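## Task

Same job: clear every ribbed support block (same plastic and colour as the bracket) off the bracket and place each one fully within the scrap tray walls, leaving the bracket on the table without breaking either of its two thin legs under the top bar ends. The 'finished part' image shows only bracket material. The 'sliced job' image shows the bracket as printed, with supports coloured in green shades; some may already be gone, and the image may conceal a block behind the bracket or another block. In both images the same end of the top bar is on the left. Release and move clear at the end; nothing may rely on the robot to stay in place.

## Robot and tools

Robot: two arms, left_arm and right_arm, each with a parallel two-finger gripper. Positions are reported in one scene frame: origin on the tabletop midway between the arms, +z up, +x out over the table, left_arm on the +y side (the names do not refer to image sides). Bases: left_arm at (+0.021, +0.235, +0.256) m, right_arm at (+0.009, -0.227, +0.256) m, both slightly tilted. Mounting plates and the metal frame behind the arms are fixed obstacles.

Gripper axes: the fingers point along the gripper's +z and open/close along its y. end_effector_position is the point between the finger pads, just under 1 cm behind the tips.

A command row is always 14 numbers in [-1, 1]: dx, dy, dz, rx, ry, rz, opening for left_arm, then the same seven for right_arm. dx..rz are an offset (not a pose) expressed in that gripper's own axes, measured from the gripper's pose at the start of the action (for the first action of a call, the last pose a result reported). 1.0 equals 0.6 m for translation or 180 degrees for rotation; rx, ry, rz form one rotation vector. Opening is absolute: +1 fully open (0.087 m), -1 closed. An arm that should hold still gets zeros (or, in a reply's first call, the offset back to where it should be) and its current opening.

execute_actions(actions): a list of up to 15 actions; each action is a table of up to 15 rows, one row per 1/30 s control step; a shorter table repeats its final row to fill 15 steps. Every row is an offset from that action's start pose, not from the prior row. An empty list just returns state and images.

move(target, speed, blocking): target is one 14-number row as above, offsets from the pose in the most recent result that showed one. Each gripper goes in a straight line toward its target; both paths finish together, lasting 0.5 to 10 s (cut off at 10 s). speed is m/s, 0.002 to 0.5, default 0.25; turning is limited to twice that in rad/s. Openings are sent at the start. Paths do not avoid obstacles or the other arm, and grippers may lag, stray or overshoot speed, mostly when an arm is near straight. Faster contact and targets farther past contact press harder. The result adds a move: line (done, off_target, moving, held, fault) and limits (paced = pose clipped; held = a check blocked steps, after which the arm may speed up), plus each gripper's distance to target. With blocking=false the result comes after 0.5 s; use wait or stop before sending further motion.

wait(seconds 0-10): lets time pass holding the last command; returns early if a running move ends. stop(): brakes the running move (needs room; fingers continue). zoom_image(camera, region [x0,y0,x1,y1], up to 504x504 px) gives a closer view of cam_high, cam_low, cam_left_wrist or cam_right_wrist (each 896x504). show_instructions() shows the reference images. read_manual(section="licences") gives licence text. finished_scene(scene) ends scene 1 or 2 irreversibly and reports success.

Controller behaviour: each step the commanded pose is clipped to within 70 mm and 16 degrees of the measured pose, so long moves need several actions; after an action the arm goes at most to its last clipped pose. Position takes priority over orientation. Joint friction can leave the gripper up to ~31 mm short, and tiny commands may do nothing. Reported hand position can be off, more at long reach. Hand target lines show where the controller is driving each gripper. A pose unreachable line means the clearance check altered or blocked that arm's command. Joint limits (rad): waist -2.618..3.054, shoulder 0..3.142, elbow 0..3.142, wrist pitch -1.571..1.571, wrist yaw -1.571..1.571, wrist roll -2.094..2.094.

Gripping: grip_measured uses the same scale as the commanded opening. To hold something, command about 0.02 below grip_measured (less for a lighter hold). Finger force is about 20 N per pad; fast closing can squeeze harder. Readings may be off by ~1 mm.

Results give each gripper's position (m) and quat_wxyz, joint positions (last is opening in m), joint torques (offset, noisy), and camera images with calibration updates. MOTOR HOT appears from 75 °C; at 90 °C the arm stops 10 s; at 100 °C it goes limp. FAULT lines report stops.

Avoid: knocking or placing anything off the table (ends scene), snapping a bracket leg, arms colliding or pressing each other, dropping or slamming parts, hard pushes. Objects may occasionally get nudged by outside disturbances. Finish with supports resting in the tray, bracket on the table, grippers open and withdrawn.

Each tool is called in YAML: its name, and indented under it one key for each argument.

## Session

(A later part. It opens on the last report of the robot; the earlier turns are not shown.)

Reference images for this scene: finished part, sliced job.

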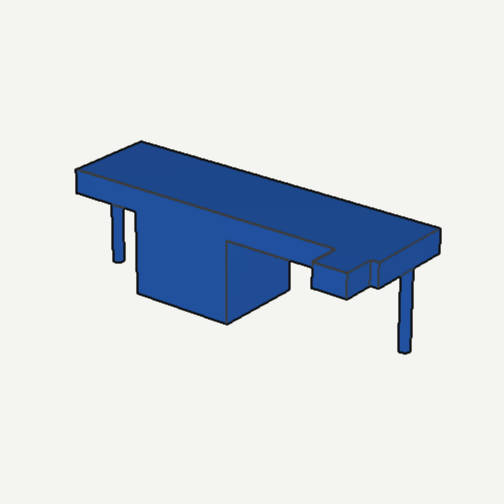

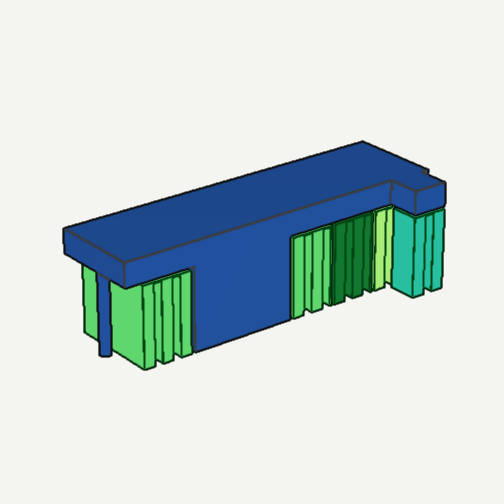

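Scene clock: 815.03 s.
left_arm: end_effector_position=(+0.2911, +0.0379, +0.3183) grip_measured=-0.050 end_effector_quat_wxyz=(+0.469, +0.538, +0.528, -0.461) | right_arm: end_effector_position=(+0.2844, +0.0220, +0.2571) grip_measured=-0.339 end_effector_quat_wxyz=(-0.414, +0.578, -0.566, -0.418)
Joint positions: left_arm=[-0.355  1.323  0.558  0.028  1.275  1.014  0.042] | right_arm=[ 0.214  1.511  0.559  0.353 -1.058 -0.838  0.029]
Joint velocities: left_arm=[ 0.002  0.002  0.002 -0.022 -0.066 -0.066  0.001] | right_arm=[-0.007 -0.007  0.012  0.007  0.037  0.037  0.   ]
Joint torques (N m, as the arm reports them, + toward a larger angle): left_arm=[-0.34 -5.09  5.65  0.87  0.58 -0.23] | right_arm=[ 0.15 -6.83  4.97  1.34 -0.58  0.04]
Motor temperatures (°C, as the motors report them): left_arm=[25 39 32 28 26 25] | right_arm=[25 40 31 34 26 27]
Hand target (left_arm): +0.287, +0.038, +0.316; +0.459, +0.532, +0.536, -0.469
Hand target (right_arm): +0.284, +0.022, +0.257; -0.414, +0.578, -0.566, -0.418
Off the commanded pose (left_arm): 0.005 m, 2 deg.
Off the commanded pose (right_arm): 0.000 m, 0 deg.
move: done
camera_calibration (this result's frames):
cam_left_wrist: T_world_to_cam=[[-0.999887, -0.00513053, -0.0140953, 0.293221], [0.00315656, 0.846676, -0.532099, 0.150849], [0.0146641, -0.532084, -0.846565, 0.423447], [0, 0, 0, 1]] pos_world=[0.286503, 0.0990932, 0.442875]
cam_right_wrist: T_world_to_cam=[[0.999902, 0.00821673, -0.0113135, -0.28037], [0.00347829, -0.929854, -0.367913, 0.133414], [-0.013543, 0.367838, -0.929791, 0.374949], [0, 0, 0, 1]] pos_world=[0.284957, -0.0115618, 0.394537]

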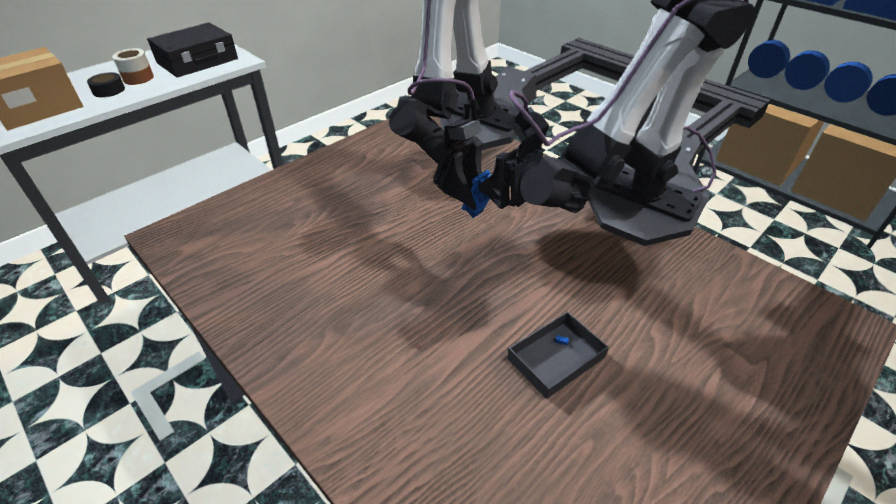

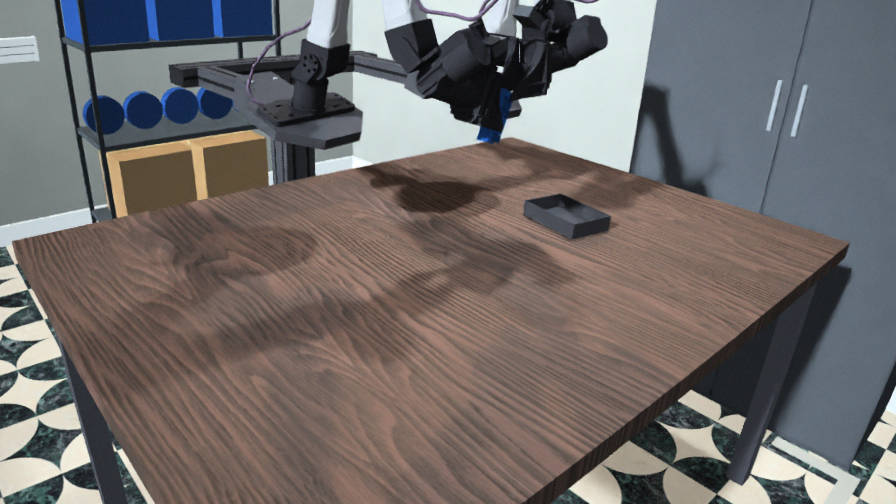

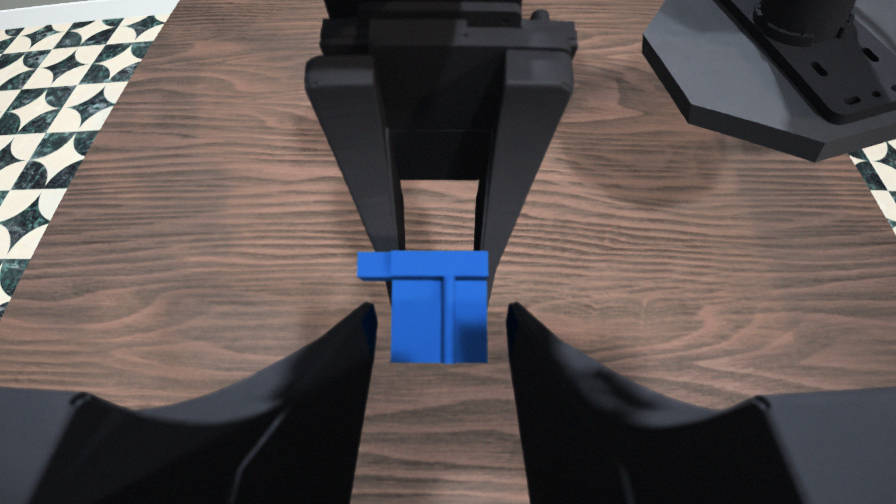

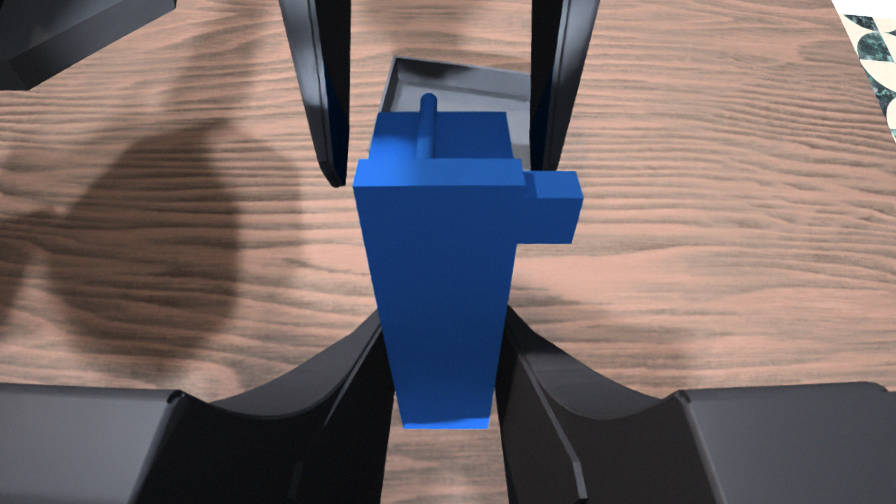

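execute_actions:
  actions:
    - [[0,0,0,0,0,0,-0.08,0,0,0,0,0,0,-0.40],[0,0,0,0,0,0,-0.11,0,0,0,0,0,0,-0.40],[0,0,0,0,0,0,-0.14,0,0,0,0,0,0,-0.40],[0,0,0,0,0,0,-0.17,0,0,0,0,0,0,-0.40],[0,0,0,0,0,0,-0.20,0,0,0,0,0,0,-0.40],[0,0,0,0,0,0,-0.22,0,0,0,0,0,0,-0.40],[0,0,0,0,0,0,-0.24,0,0,0,0,0,0,-0.40],[0,0,0,0,0,0,-0.26,0,0,0,0,0,0,-0.40],[0,0,0,0,0,0,-0.27,0,0,0,0,0,0,-0.40],[0,0,0,0,0,0,-0.28,0,0,0,0,0,0,-0.40],[0,0,0,0,0,0,-0.29,0,0,0,0,0,0,-0.40],[0,0,0,0,0,0,-0.30,0,0,0,0,0,0,-0.40],[0,0,0,0,0,0,-0.31,0,0,0,0,0,0,-0.40],[0,0,0,0,0,0,-0.32,0,0,0,0,0,0,-0.40],[0,0,0,0,0,0,-0.33,0,0,0,0,0,0,-0.40]]
    - [[0,0,0,0,0,0,-0.335,0,0,0,0,0,0,-0.40],[0,0,0,0,0,0,-0.34,0,0,0,0,0,0,-0.40],[0,0,0,0,0,0,-0.345,0,0,0,0,0,0,-0.40],[0,0,0,0,0,0,-0.35,0,0,0,0,0,0,-0.40],[0,0,0,0,0,0,-0.355,0,0,0,0,0,0,-0.40],[0,0,0,0,0,0,-0.36,0,0,0,0,0,0,-0.40],[0,0,0,0,0,0,-0.365,0,0,0,0,0,0,-0.40],[0,0,0,0,0,0,-0.37,0,0,0,0,0,0,-0.40],[0,0,0,0,0,0,-0.375,0,0,0,0,0,0,-0.40],[0,0,0,0,0,0,-0.38,0,0,0,0,0,0,-0.40]]

Scene clock: 824.97 s.
left_arm: end_effector_position=(+0.2911, +0.0379, +0.3183) grip_measured=-0.369 end_effector_quat_wxyz=(+0.469, +0.538, +0.528, -0.461) | right_arm: end_effector_position=(+0.2842, +0.0221, +0.2572) grip_measured=-0.339 end_effector_quat_wxyz=(-0.414, +0.578, -0.565, -0.418)
Joint positions: left_arm=[-0.355  1.323  0.558  0.028  1.275  1.014  0.028] | right_arm=[ 0.214  1.511  0.559  0.352 -1.06  -0.838  0.029]
Joint velocities: left_arm=[ 0.007 -0.002  0.017  0.066  0.051 -0.037  0.001] | right_arm=[ 0.002 -0.017 -0.002 -0.022 -0.095  0.022 -0.001]
Joint torques (N m, as the arm reports them, + toward a larger angle): left_arm=[-0.29 -4.96  5.75  1.07  0.61 -0.13] | right_arm=[ 0.19 -6.8   4.95  1.33 -0.58  0.03]
Motor temperatures (°C, as the motors report them): left_arm=[25 38 32 28 26 25] | right_arm=[25 40 31 35 26 27]
Hand target (left_arm): +0.291, +0.038, +0.318; +0.468, +0.537, +0.528, -0.461
Hand target (right_arm): +0.284, +0.022, +0.257; -0.414, +0.578, -0.566, -0.418
Off the commanded pose (left_arm): 0.000 m, 0 deg.
Off the commanded pose (right_arm): 0.000 m, 0 deg.
camera_calibration (this result's frames):
cam_left_wrist: T_world_to_cam=[[-0.999887, -0.00513053, -0.0140953, 0.293221], [0.00315656, 0.846676, -0.532099, 0.150849], [0.0146641, -0.532084, -0.846565, 0.423447], [0, 0, 0, 1]] pos_world=[0.286503, 0.0990932, 0.442875]
cam_right_wrist: T_world_to_cam=[[0.999885, 0.00923474, -0.0119968, -0.279971], [0.00415916, -0.929485, -0.368837, 0.133579], [-0.014557, 0.368745, -0.929417, 0.375213], [0, 0, 0, 1]] pos_world=[0.284845, -0.0116129, 0.39464]

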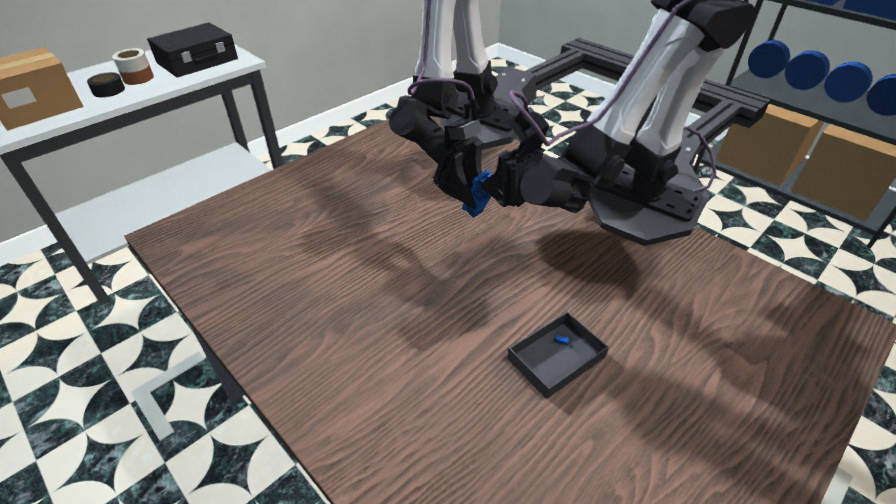

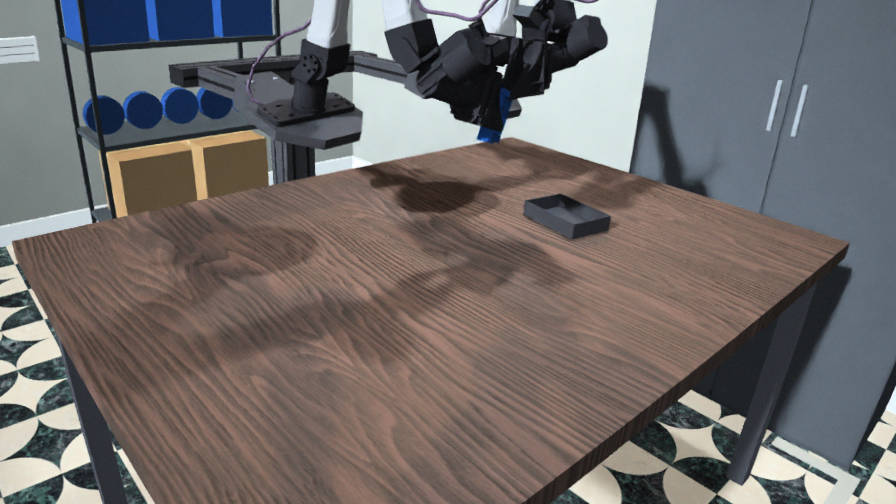

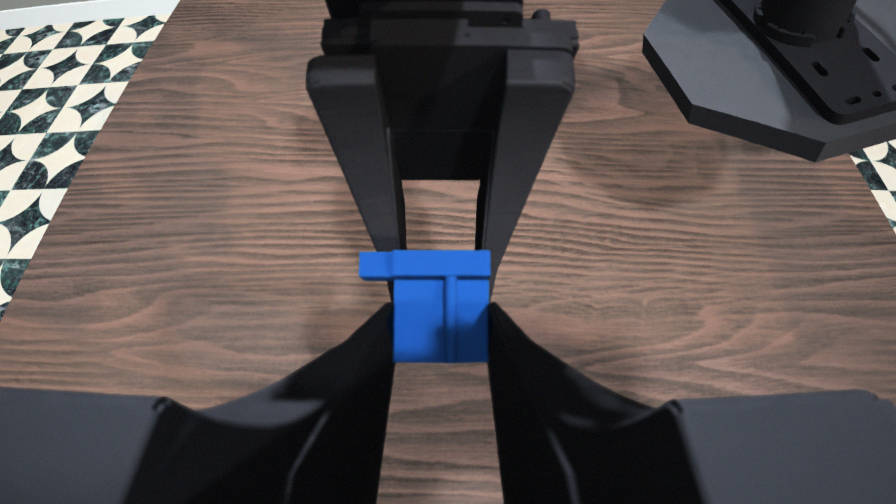

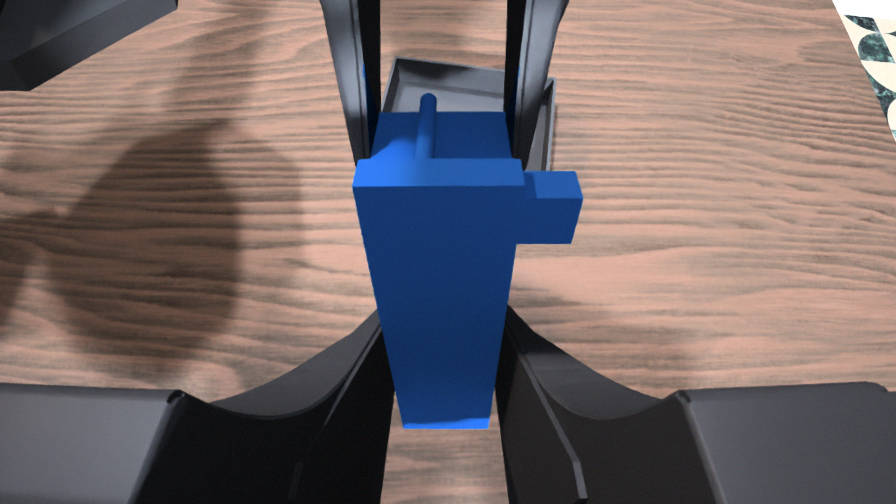

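zoom_image:
  camera: "cam_left_wrist"
  region: [350, 240, 540, 380]

zoom_image:
  camera: "cam_right_wrist"
  region: [320, 60, 600, 250]

Region (350, 240, 540, 380) of cam_left_wrist's 896x504 image, scaled by 2.653, with more detail than that image has; it fills the top 371 rows of this view, and the rest is white.

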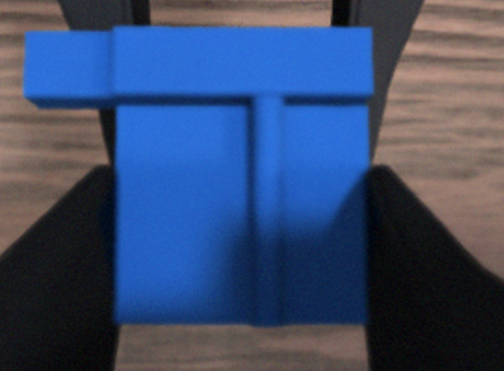

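Region (320, 60, 600, 250) of cam_right_wrist's 896x504 image, scaled by 1.800, with more detail than that image has; it fills the top 342 rows of this view, and the rest is white.

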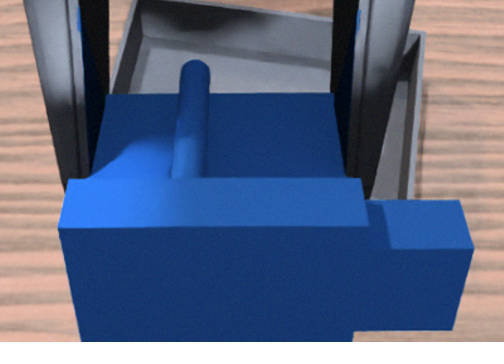

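move:
  target: [0.0412,0,-0.0525,0,0,0,-0.42, 0,0,-0.0133,0,0,0,-0.40]
  speed: 0.03

Scene clock: 849.23 s.
left_arm: end_effector_position=(+0.2894, +0.0704, +0.2998) grip_measured=-0.369 end_effector_quat_wxyz=(+0.474, +0.545, +0.522, -0.454) | right_arm: end_effector_position=(+0.2811, +0.0180, +0.2578) grip_measured=-0.338 end_effector_quat_wxyz=(-0.410, +0.578, -0.564, -0.424)
Joint positions: left_arm=[-0.208  1.432  0.659 -0.438  1.356  1.527  0.028] | right_arm=[ 0.199  1.502  0.559  0.313 -1.082 -0.863  0.029]
Joint velocities: left_arm=[-0.017  0.012  0.032 -0.139  0.051  0.081 -0.   ] | right_arm=[ 0.007 -0.002 -0.012  0.037 -0.007  0.022  0.   ]
Joint torques (N m, as the arm reports them, + toward a larger angle): left_arm=[ 1.14 -3.7   6.61  0.26  0.72 -0.07] | right_arm=[-0.91 -7.68  5.11  1.15 -0.57 -0.06]
Motor temperatures (°C, as the motors report them): left_arm=[25 37 33 29 26 25] | right_arm=[25 40 31 35 26 27]
Hand target (left_arm): +0.291, +0.073, +0.297; +0.468, +0.538, +0.529, -0.459
Hand target (right_arm): +0.284, +0.015, +0.260; -0.414, +0.578, -0.565, -0.418
Off the commanded pose (left_arm): 0.003 m, 1 deg.
Off the commanded pose (right_arm): 0.005 m, 1 deg.
move: done
camera_calibration (this result's frames):
cam_left_wrist: T_world_to_cam=[[-0.999252, -0.00215288, -0.0385996, 0.298368], [0.0185819, 0.848803, -0.528383, 0.10777], [0.033901, -0.528705, -0.848128, 0.41978], [0, 0, 0, 1]] pos_world=[0.281911, 0.131107, 0.424488]
cam_right_wrist: T_world_to_cam=[[0.999602, 0.0187217, -0.0211157, -0.274603], [0.00954277, -0.928419, -0.371411, 0.129107], [-0.0265577, 0.371062, -0.928228, 0.380221], [0, 0, 0, 1]] pos_world=[0.283359, -0.0160788, 0.395085]

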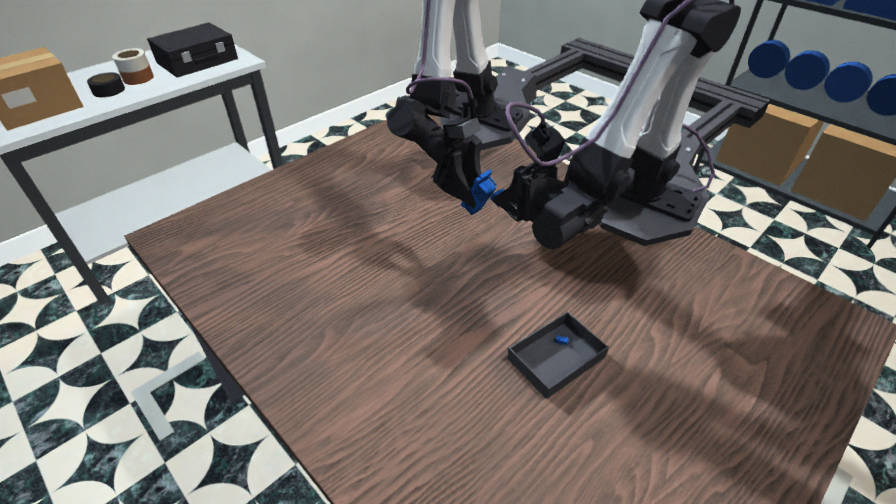

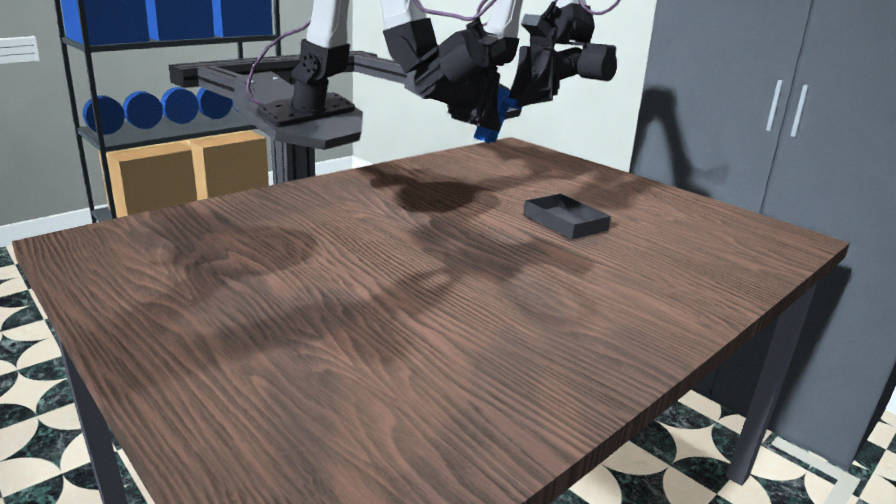

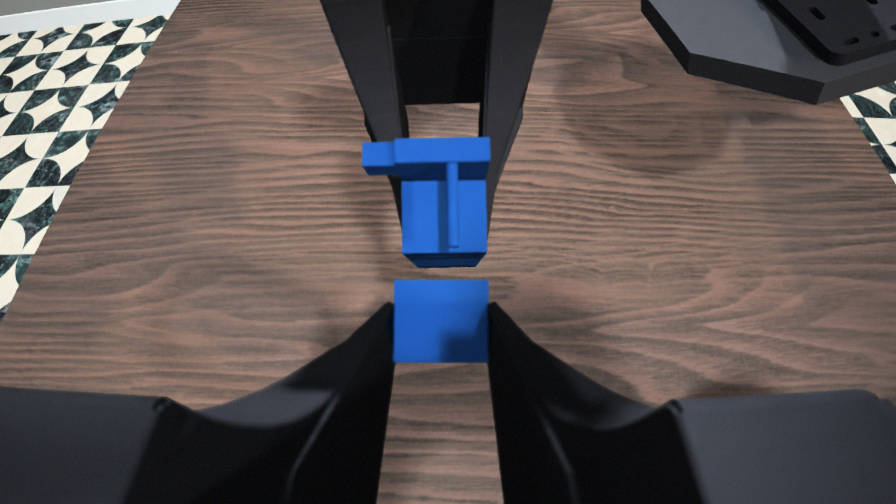

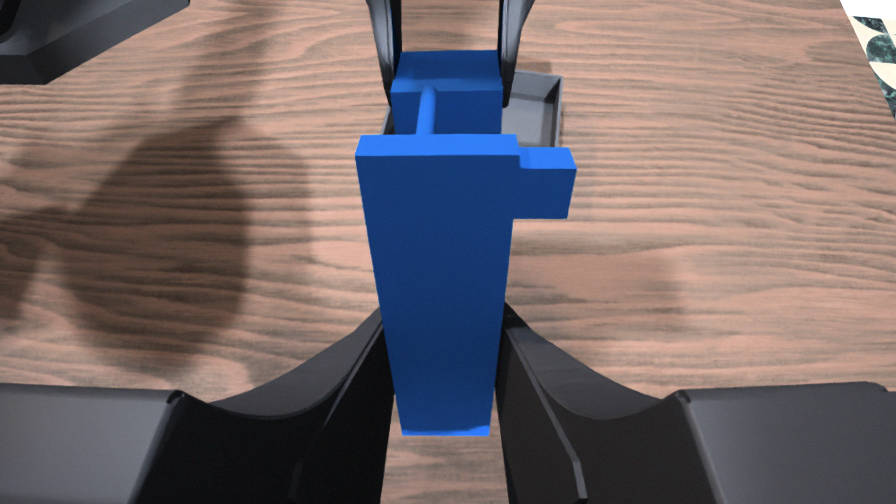

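move:
  target: [0.3897,0.0923,-0.2277,-0.1019,0.1399,-0.0526,-0.42, 0,0,0,0,-0.0389,0,-0.40]
  speed: 0.25

Scene clock: 896.17 s.
left_arm: end_effector_position=(+0.3506, +0.2349, +0.0955) grip_measured=-0.369 end_effector_quat_wxyz=(+0.392, +0.504, +0.717, -0.278) | right_arm: end_effector_position=(+0.2889, +0.0234, +0.2667) grip_measured=-0.339 end_effector_quat_wxyz=(+0.454, -0.560, +0.526, +0.451)
Joint positions: left_arm=[ 0.213  2.109  0.872 -0.129  1.045  1.656  0.028] | right_arm=[ 0.168  1.582  0.519  0.621 -1.199 -0.739  0.029]
Joint velocities: left_arm=[-0.002 -0.012 -0.002  0.051  0.022  0.022 -0.002] | right_arm=[ 0.027 -0.002  0.002  0.007 -0.022 -0.022  0.   ]
Joint torques (N m, as the arm reports them, + toward a larger angle): left_arm=[ 1.32 -6.37  3.76  0.41  0.48 -0.24] | right_arm=[-0.98 -5.71  2.27  1.48 -0.59  0.11]
Motor temperatures (°C, as the motors report them): left_arm=[25 35 34 27 26 25] | right_arm=[25 41 32 34 26 27]
Hand target (left_arm): +0.354, +0.240, +0.087; +0.389, +0.505, +0.721, -0.272
Hand target (right_arm): +0.281, +0.018, +0.258; -0.443, +0.552, -0.537, -0.459
Off the commanded pose (left_arm): 0.008 m, 1 deg.
Off the commanded pose (right_arm): 0.013 m, 2 deg.
move: off_target (right_arm)
camera_calibration (this result's frames):
cam_left_wrist: T_world_to_cam=[[-0.938647, -0.344862, 0.00347826, 0.407185], [-0.342387, 0.930604, -0.129415, -0.0716694], [0.0413935, -0.122666, -0.991584, 0.247089], [0, 0, 0, 1]] pos_world=[0.347437, 0.237428, 0.234318]
cam_right_wrist: T_world_to_cam=[[0.999488, 0.0273339, 0.0166595, -0.292594], [0.031988, -0.87245, -0.487655, 0.160519], [0.00120504, 0.487938, -0.872877, 0.36117], [0, 0, 0, 1]] pos_world=[0.286874, -0.028186, 0.398409]

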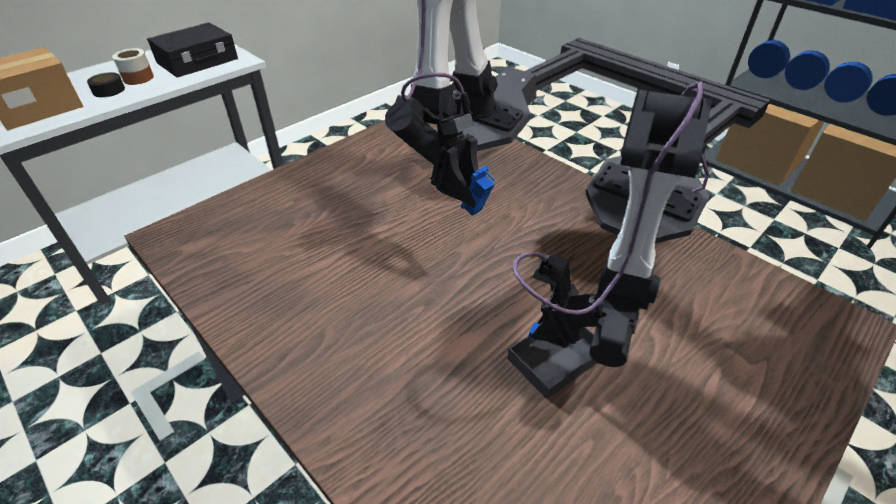

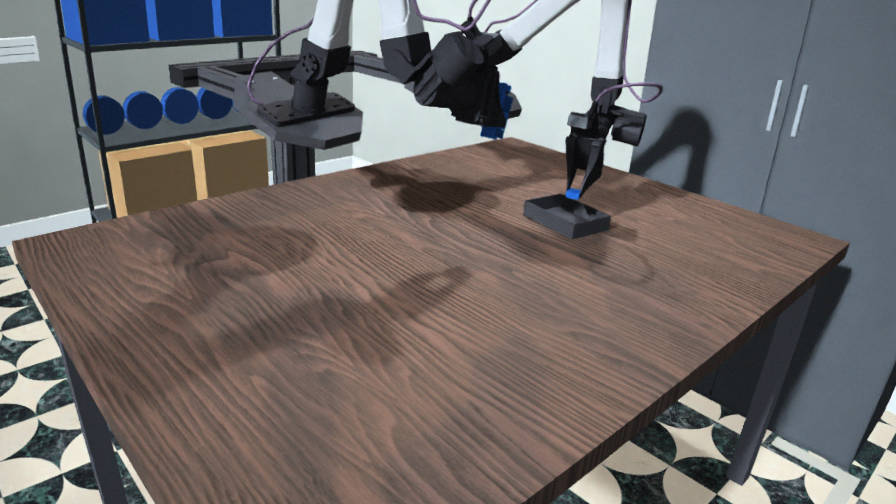

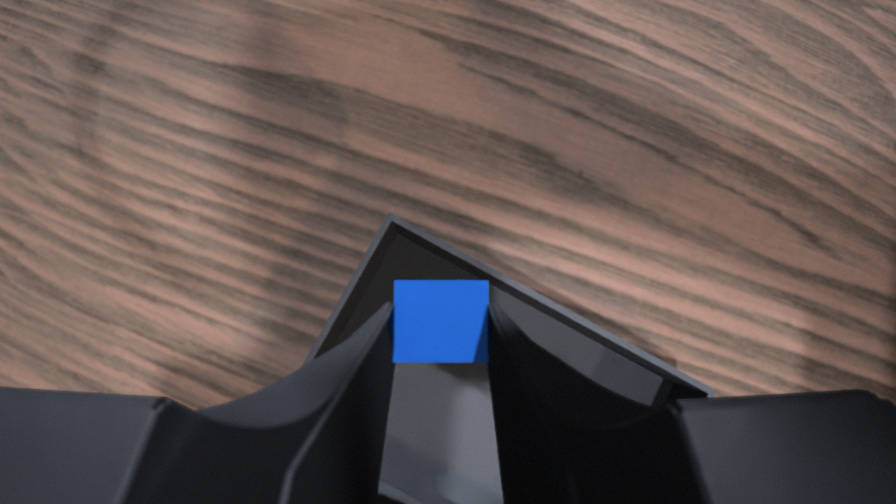

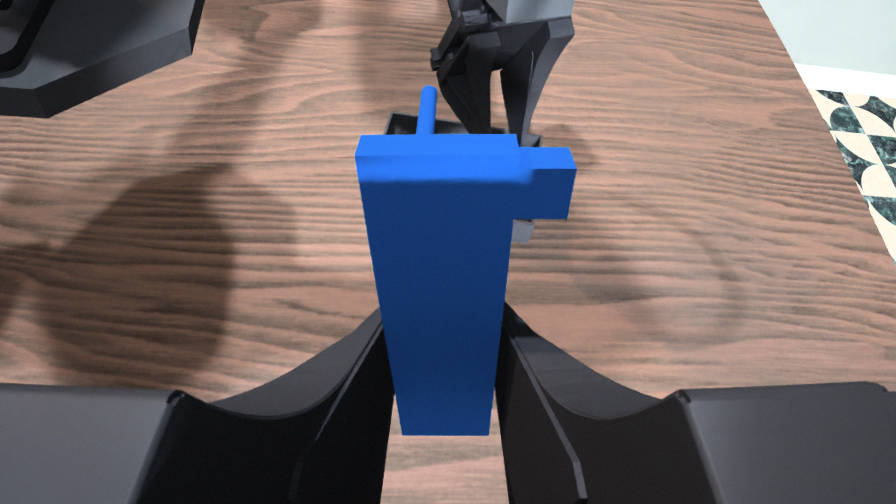

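move:
  target: [0.1010,0.0113,0.0690,0,0,0,-0.42, 0,0,0,0,0,0,-0.40]
  speed: 0.1

Scene clock: 906.60 s.
left_arm: end_effector_position=(+0.3532, +0.2359, +0.0285) grip_measured=-0.369 end_effector_quat_wxyz=(+0.392, +0.500, +0.720, -0.280) | right_arm: end_effector_position=(+0.2891, +0.0234, +0.2669) grip_measured=-0.339 end_effector_quat_wxyz=(+0.455, -0.560, +0.525, +0.451)
Joint positions: left_arm=[0.205 2.381 0.983 0.05  1.045 1.627 0.028] | right_arm=[ 0.168  1.582  0.519  0.623 -1.199 -0.737  0.029]
Joint velocities: left_arm=[-0.017 -0.002 -0.002  0.007  0.007  0.037 -0.   ] | right_arm=[ 0.002 -0.017 -0.002  0.007  0.051 -0.037 -0.001]
Joint torques (N m, as the arm reports them, + toward a larger angle): left_arm=[-0.25 -7.08  2.71  0.4   0.57 -0.24] | right_arm=[ 0.1  -7.03  4.41  1.38 -0.52  0.04]
Motor temperatures (°C, as the motors report them): left_arm=[25 36 34 27 26 25] | right_arm=[25 40 31 35 26 27]
Hand target (left_arm): +0.357, +0.234, +0.022; +0.393, +0.504, +0.717, -0.279
Hand target (right_arm): +0.289, +0.023, +0.267; -0.454, +0.560, -0.526, -0.451
Off the commanded pose (left_arm): 0.008 m, 1 deg.
Off the commanded pose (right_arm): 0.000 m, 0 deg.
move: done
camera_calibration (this result's frames):
cam_left_wrist: T_world_to_cam=[[-0.936108, -0.351539, 0.0110566, 0.410678], [-0.349892, 0.927608, -0.130842, -0.0770499], [0.0357398, -0.126351, -0.991342, 0.183589], [0, 0, 0, 1]] pos_world=[0.350918, 0.239038, 0.167378]
cam_right_wrist: T_world_to_cam=[[0.999493, 0.0269297, 0.0169865, -0.292857], [0.0317956, -0.8722, -0.488115, 0.160835], [0.00167084, 0.488407, -0.872614, 0.361093], [0, 0, 0, 1]] pos_world=[0.286991, -0.0281939, 0.398575]

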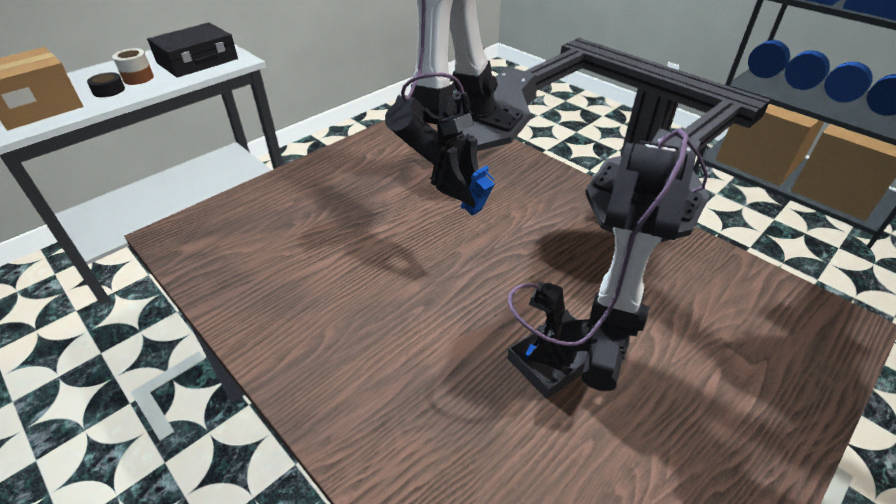

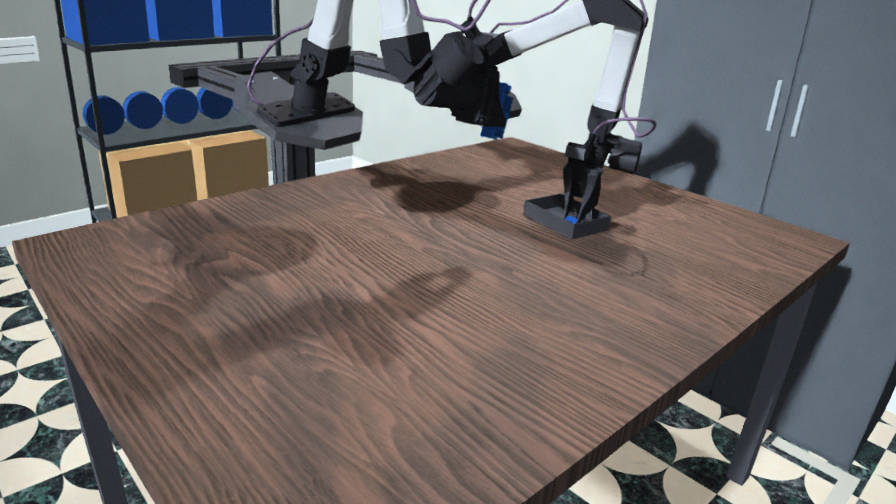

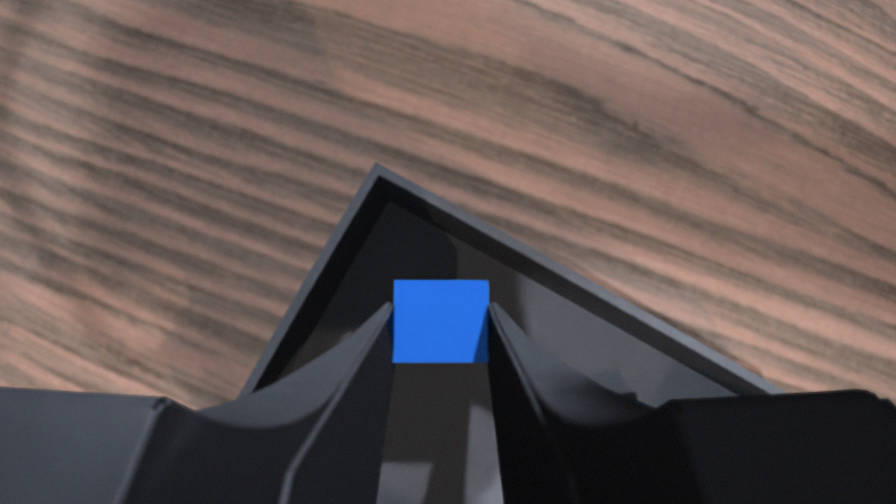

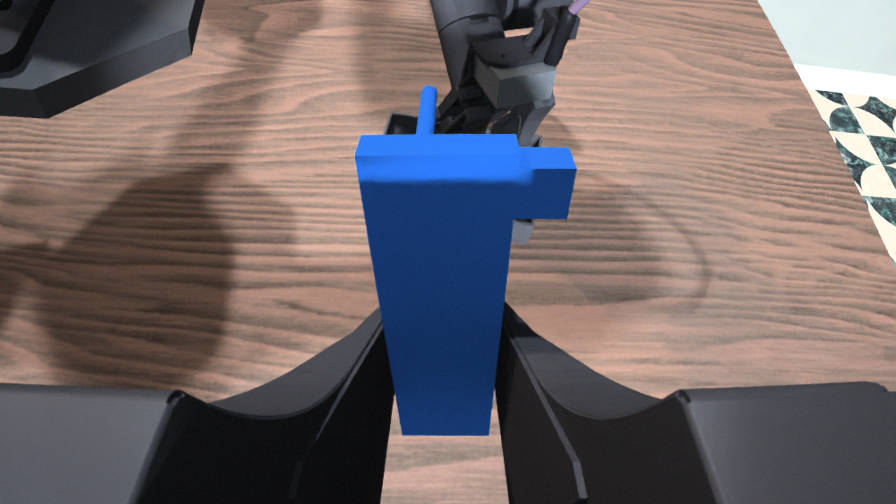

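move:
  target: [0.021,0,0.0134,0,0,0,-0.42, 0,0,0,0,0,0,-0.40]
  speed: 0.025

Scene clock: 914.87 s.
left_arm: end_effector_position=(+0.3459, +0.2333, +0.0206) grip_measured=-0.369 end_effector_quat_wxyz=(+0.388, +0.496, +0.722, -0.287) | right_arm: end_effector_position=(+0.2891, +0.0234, +0.2669) grip_measured=-0.339 end_effector_quat_wxyz=(+0.455, -0.560, +0.525, +0.451)
Joint positions: left_arm=[0.205 2.412 0.983 0.063 1.045 1.626 0.028] | right_arm=[ 0.168  1.582  0.519  0.623 -1.199 -0.737  0.029]
Joint velocities: left_arm=[ 0.012  0.012 -0.017 -0.037 -0.022 -0.007  0.   ] | right_arm=[-0.032 -0.002 -0.002 -0.007  0.051 -0.051  0.   ]
Joint torques (N m, as the arm reports them, + toward a larger angle): left_arm=[ 0.57 -7.08  3.27  0.41  0.62 -0.19] | right_arm=[ 0.06 -7.07  4.36  1.4  -0.52  0.03]
Motor temperatures (°C, as the motors report them): left_arm=[25 37 33 27 26 25] | right_arm=[25 40 31 35 26 27]
Hand target (left_arm): +0.353, +0.236, +0.014; +0.392, +0.500, +0.720, -0.280
Hand target (right_arm): +0.289, +0.023, +0.267; -0.455, +0.560, -0.525, -0.451
Off the commanded pose (left_arm): 0.010 m, 1 deg.
Off the commanded pose (right_arm): 0.000 m, 0 deg.
move: done
camera_calibration (this result's frames):
cam_left_wrist: T_world_to_cam=[[-0.935337, -0.352486, 0.0299817, 0.40259], [-0.353271, 0.926236, -0.131479, -0.0767278], [0.0185746, -0.133569, -0.990865, 0.183261], [0, 0, 0, 1]] pos_world=[0.346047, 0.237453, 0.159428]
cam_right_wrist: T_world_to_cam=[[0.999493, 0.0269297, 0.0169865, -0.292857], [0.0317956, -0.8722, -0.488115, 0.160835], [0.00167084, 0.488407, -0.872614, 0.361093], [0, 0, 0, 1]] pos_world=[0.286991, -0.0281939, 0.398575]

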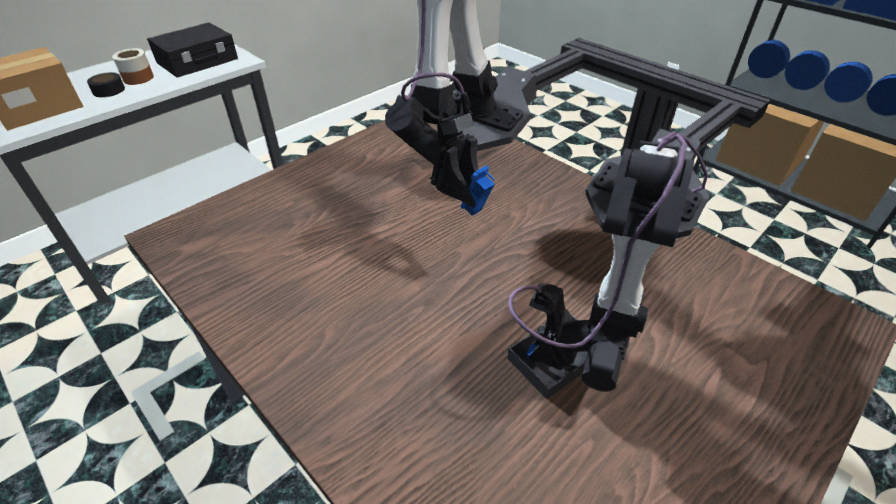

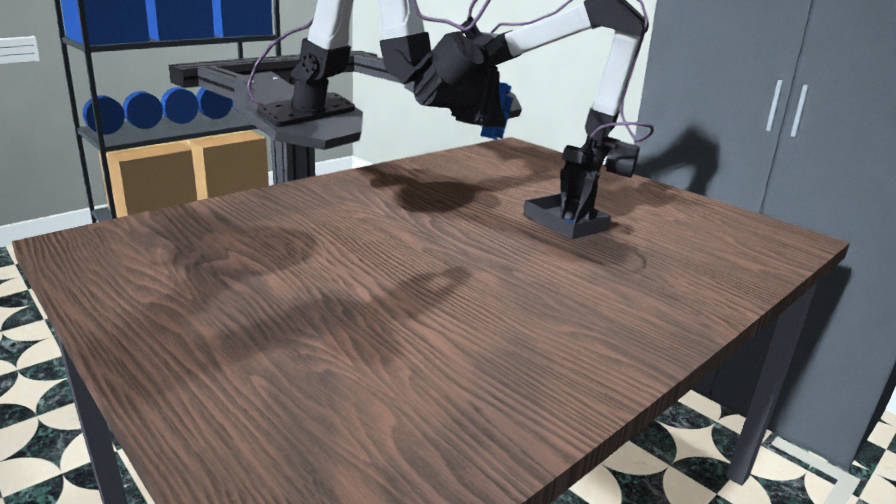

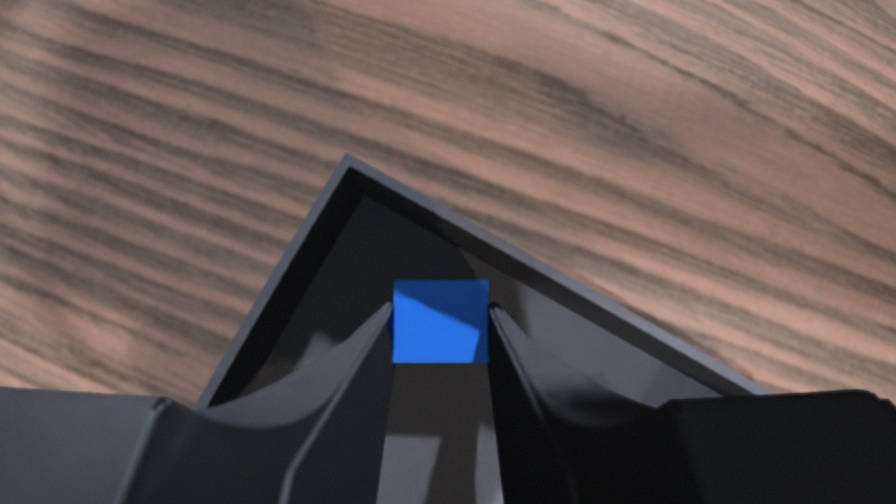

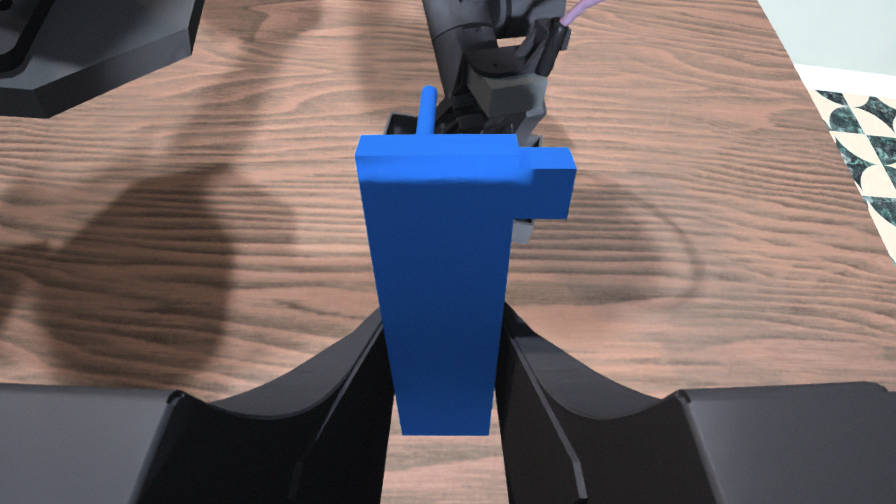

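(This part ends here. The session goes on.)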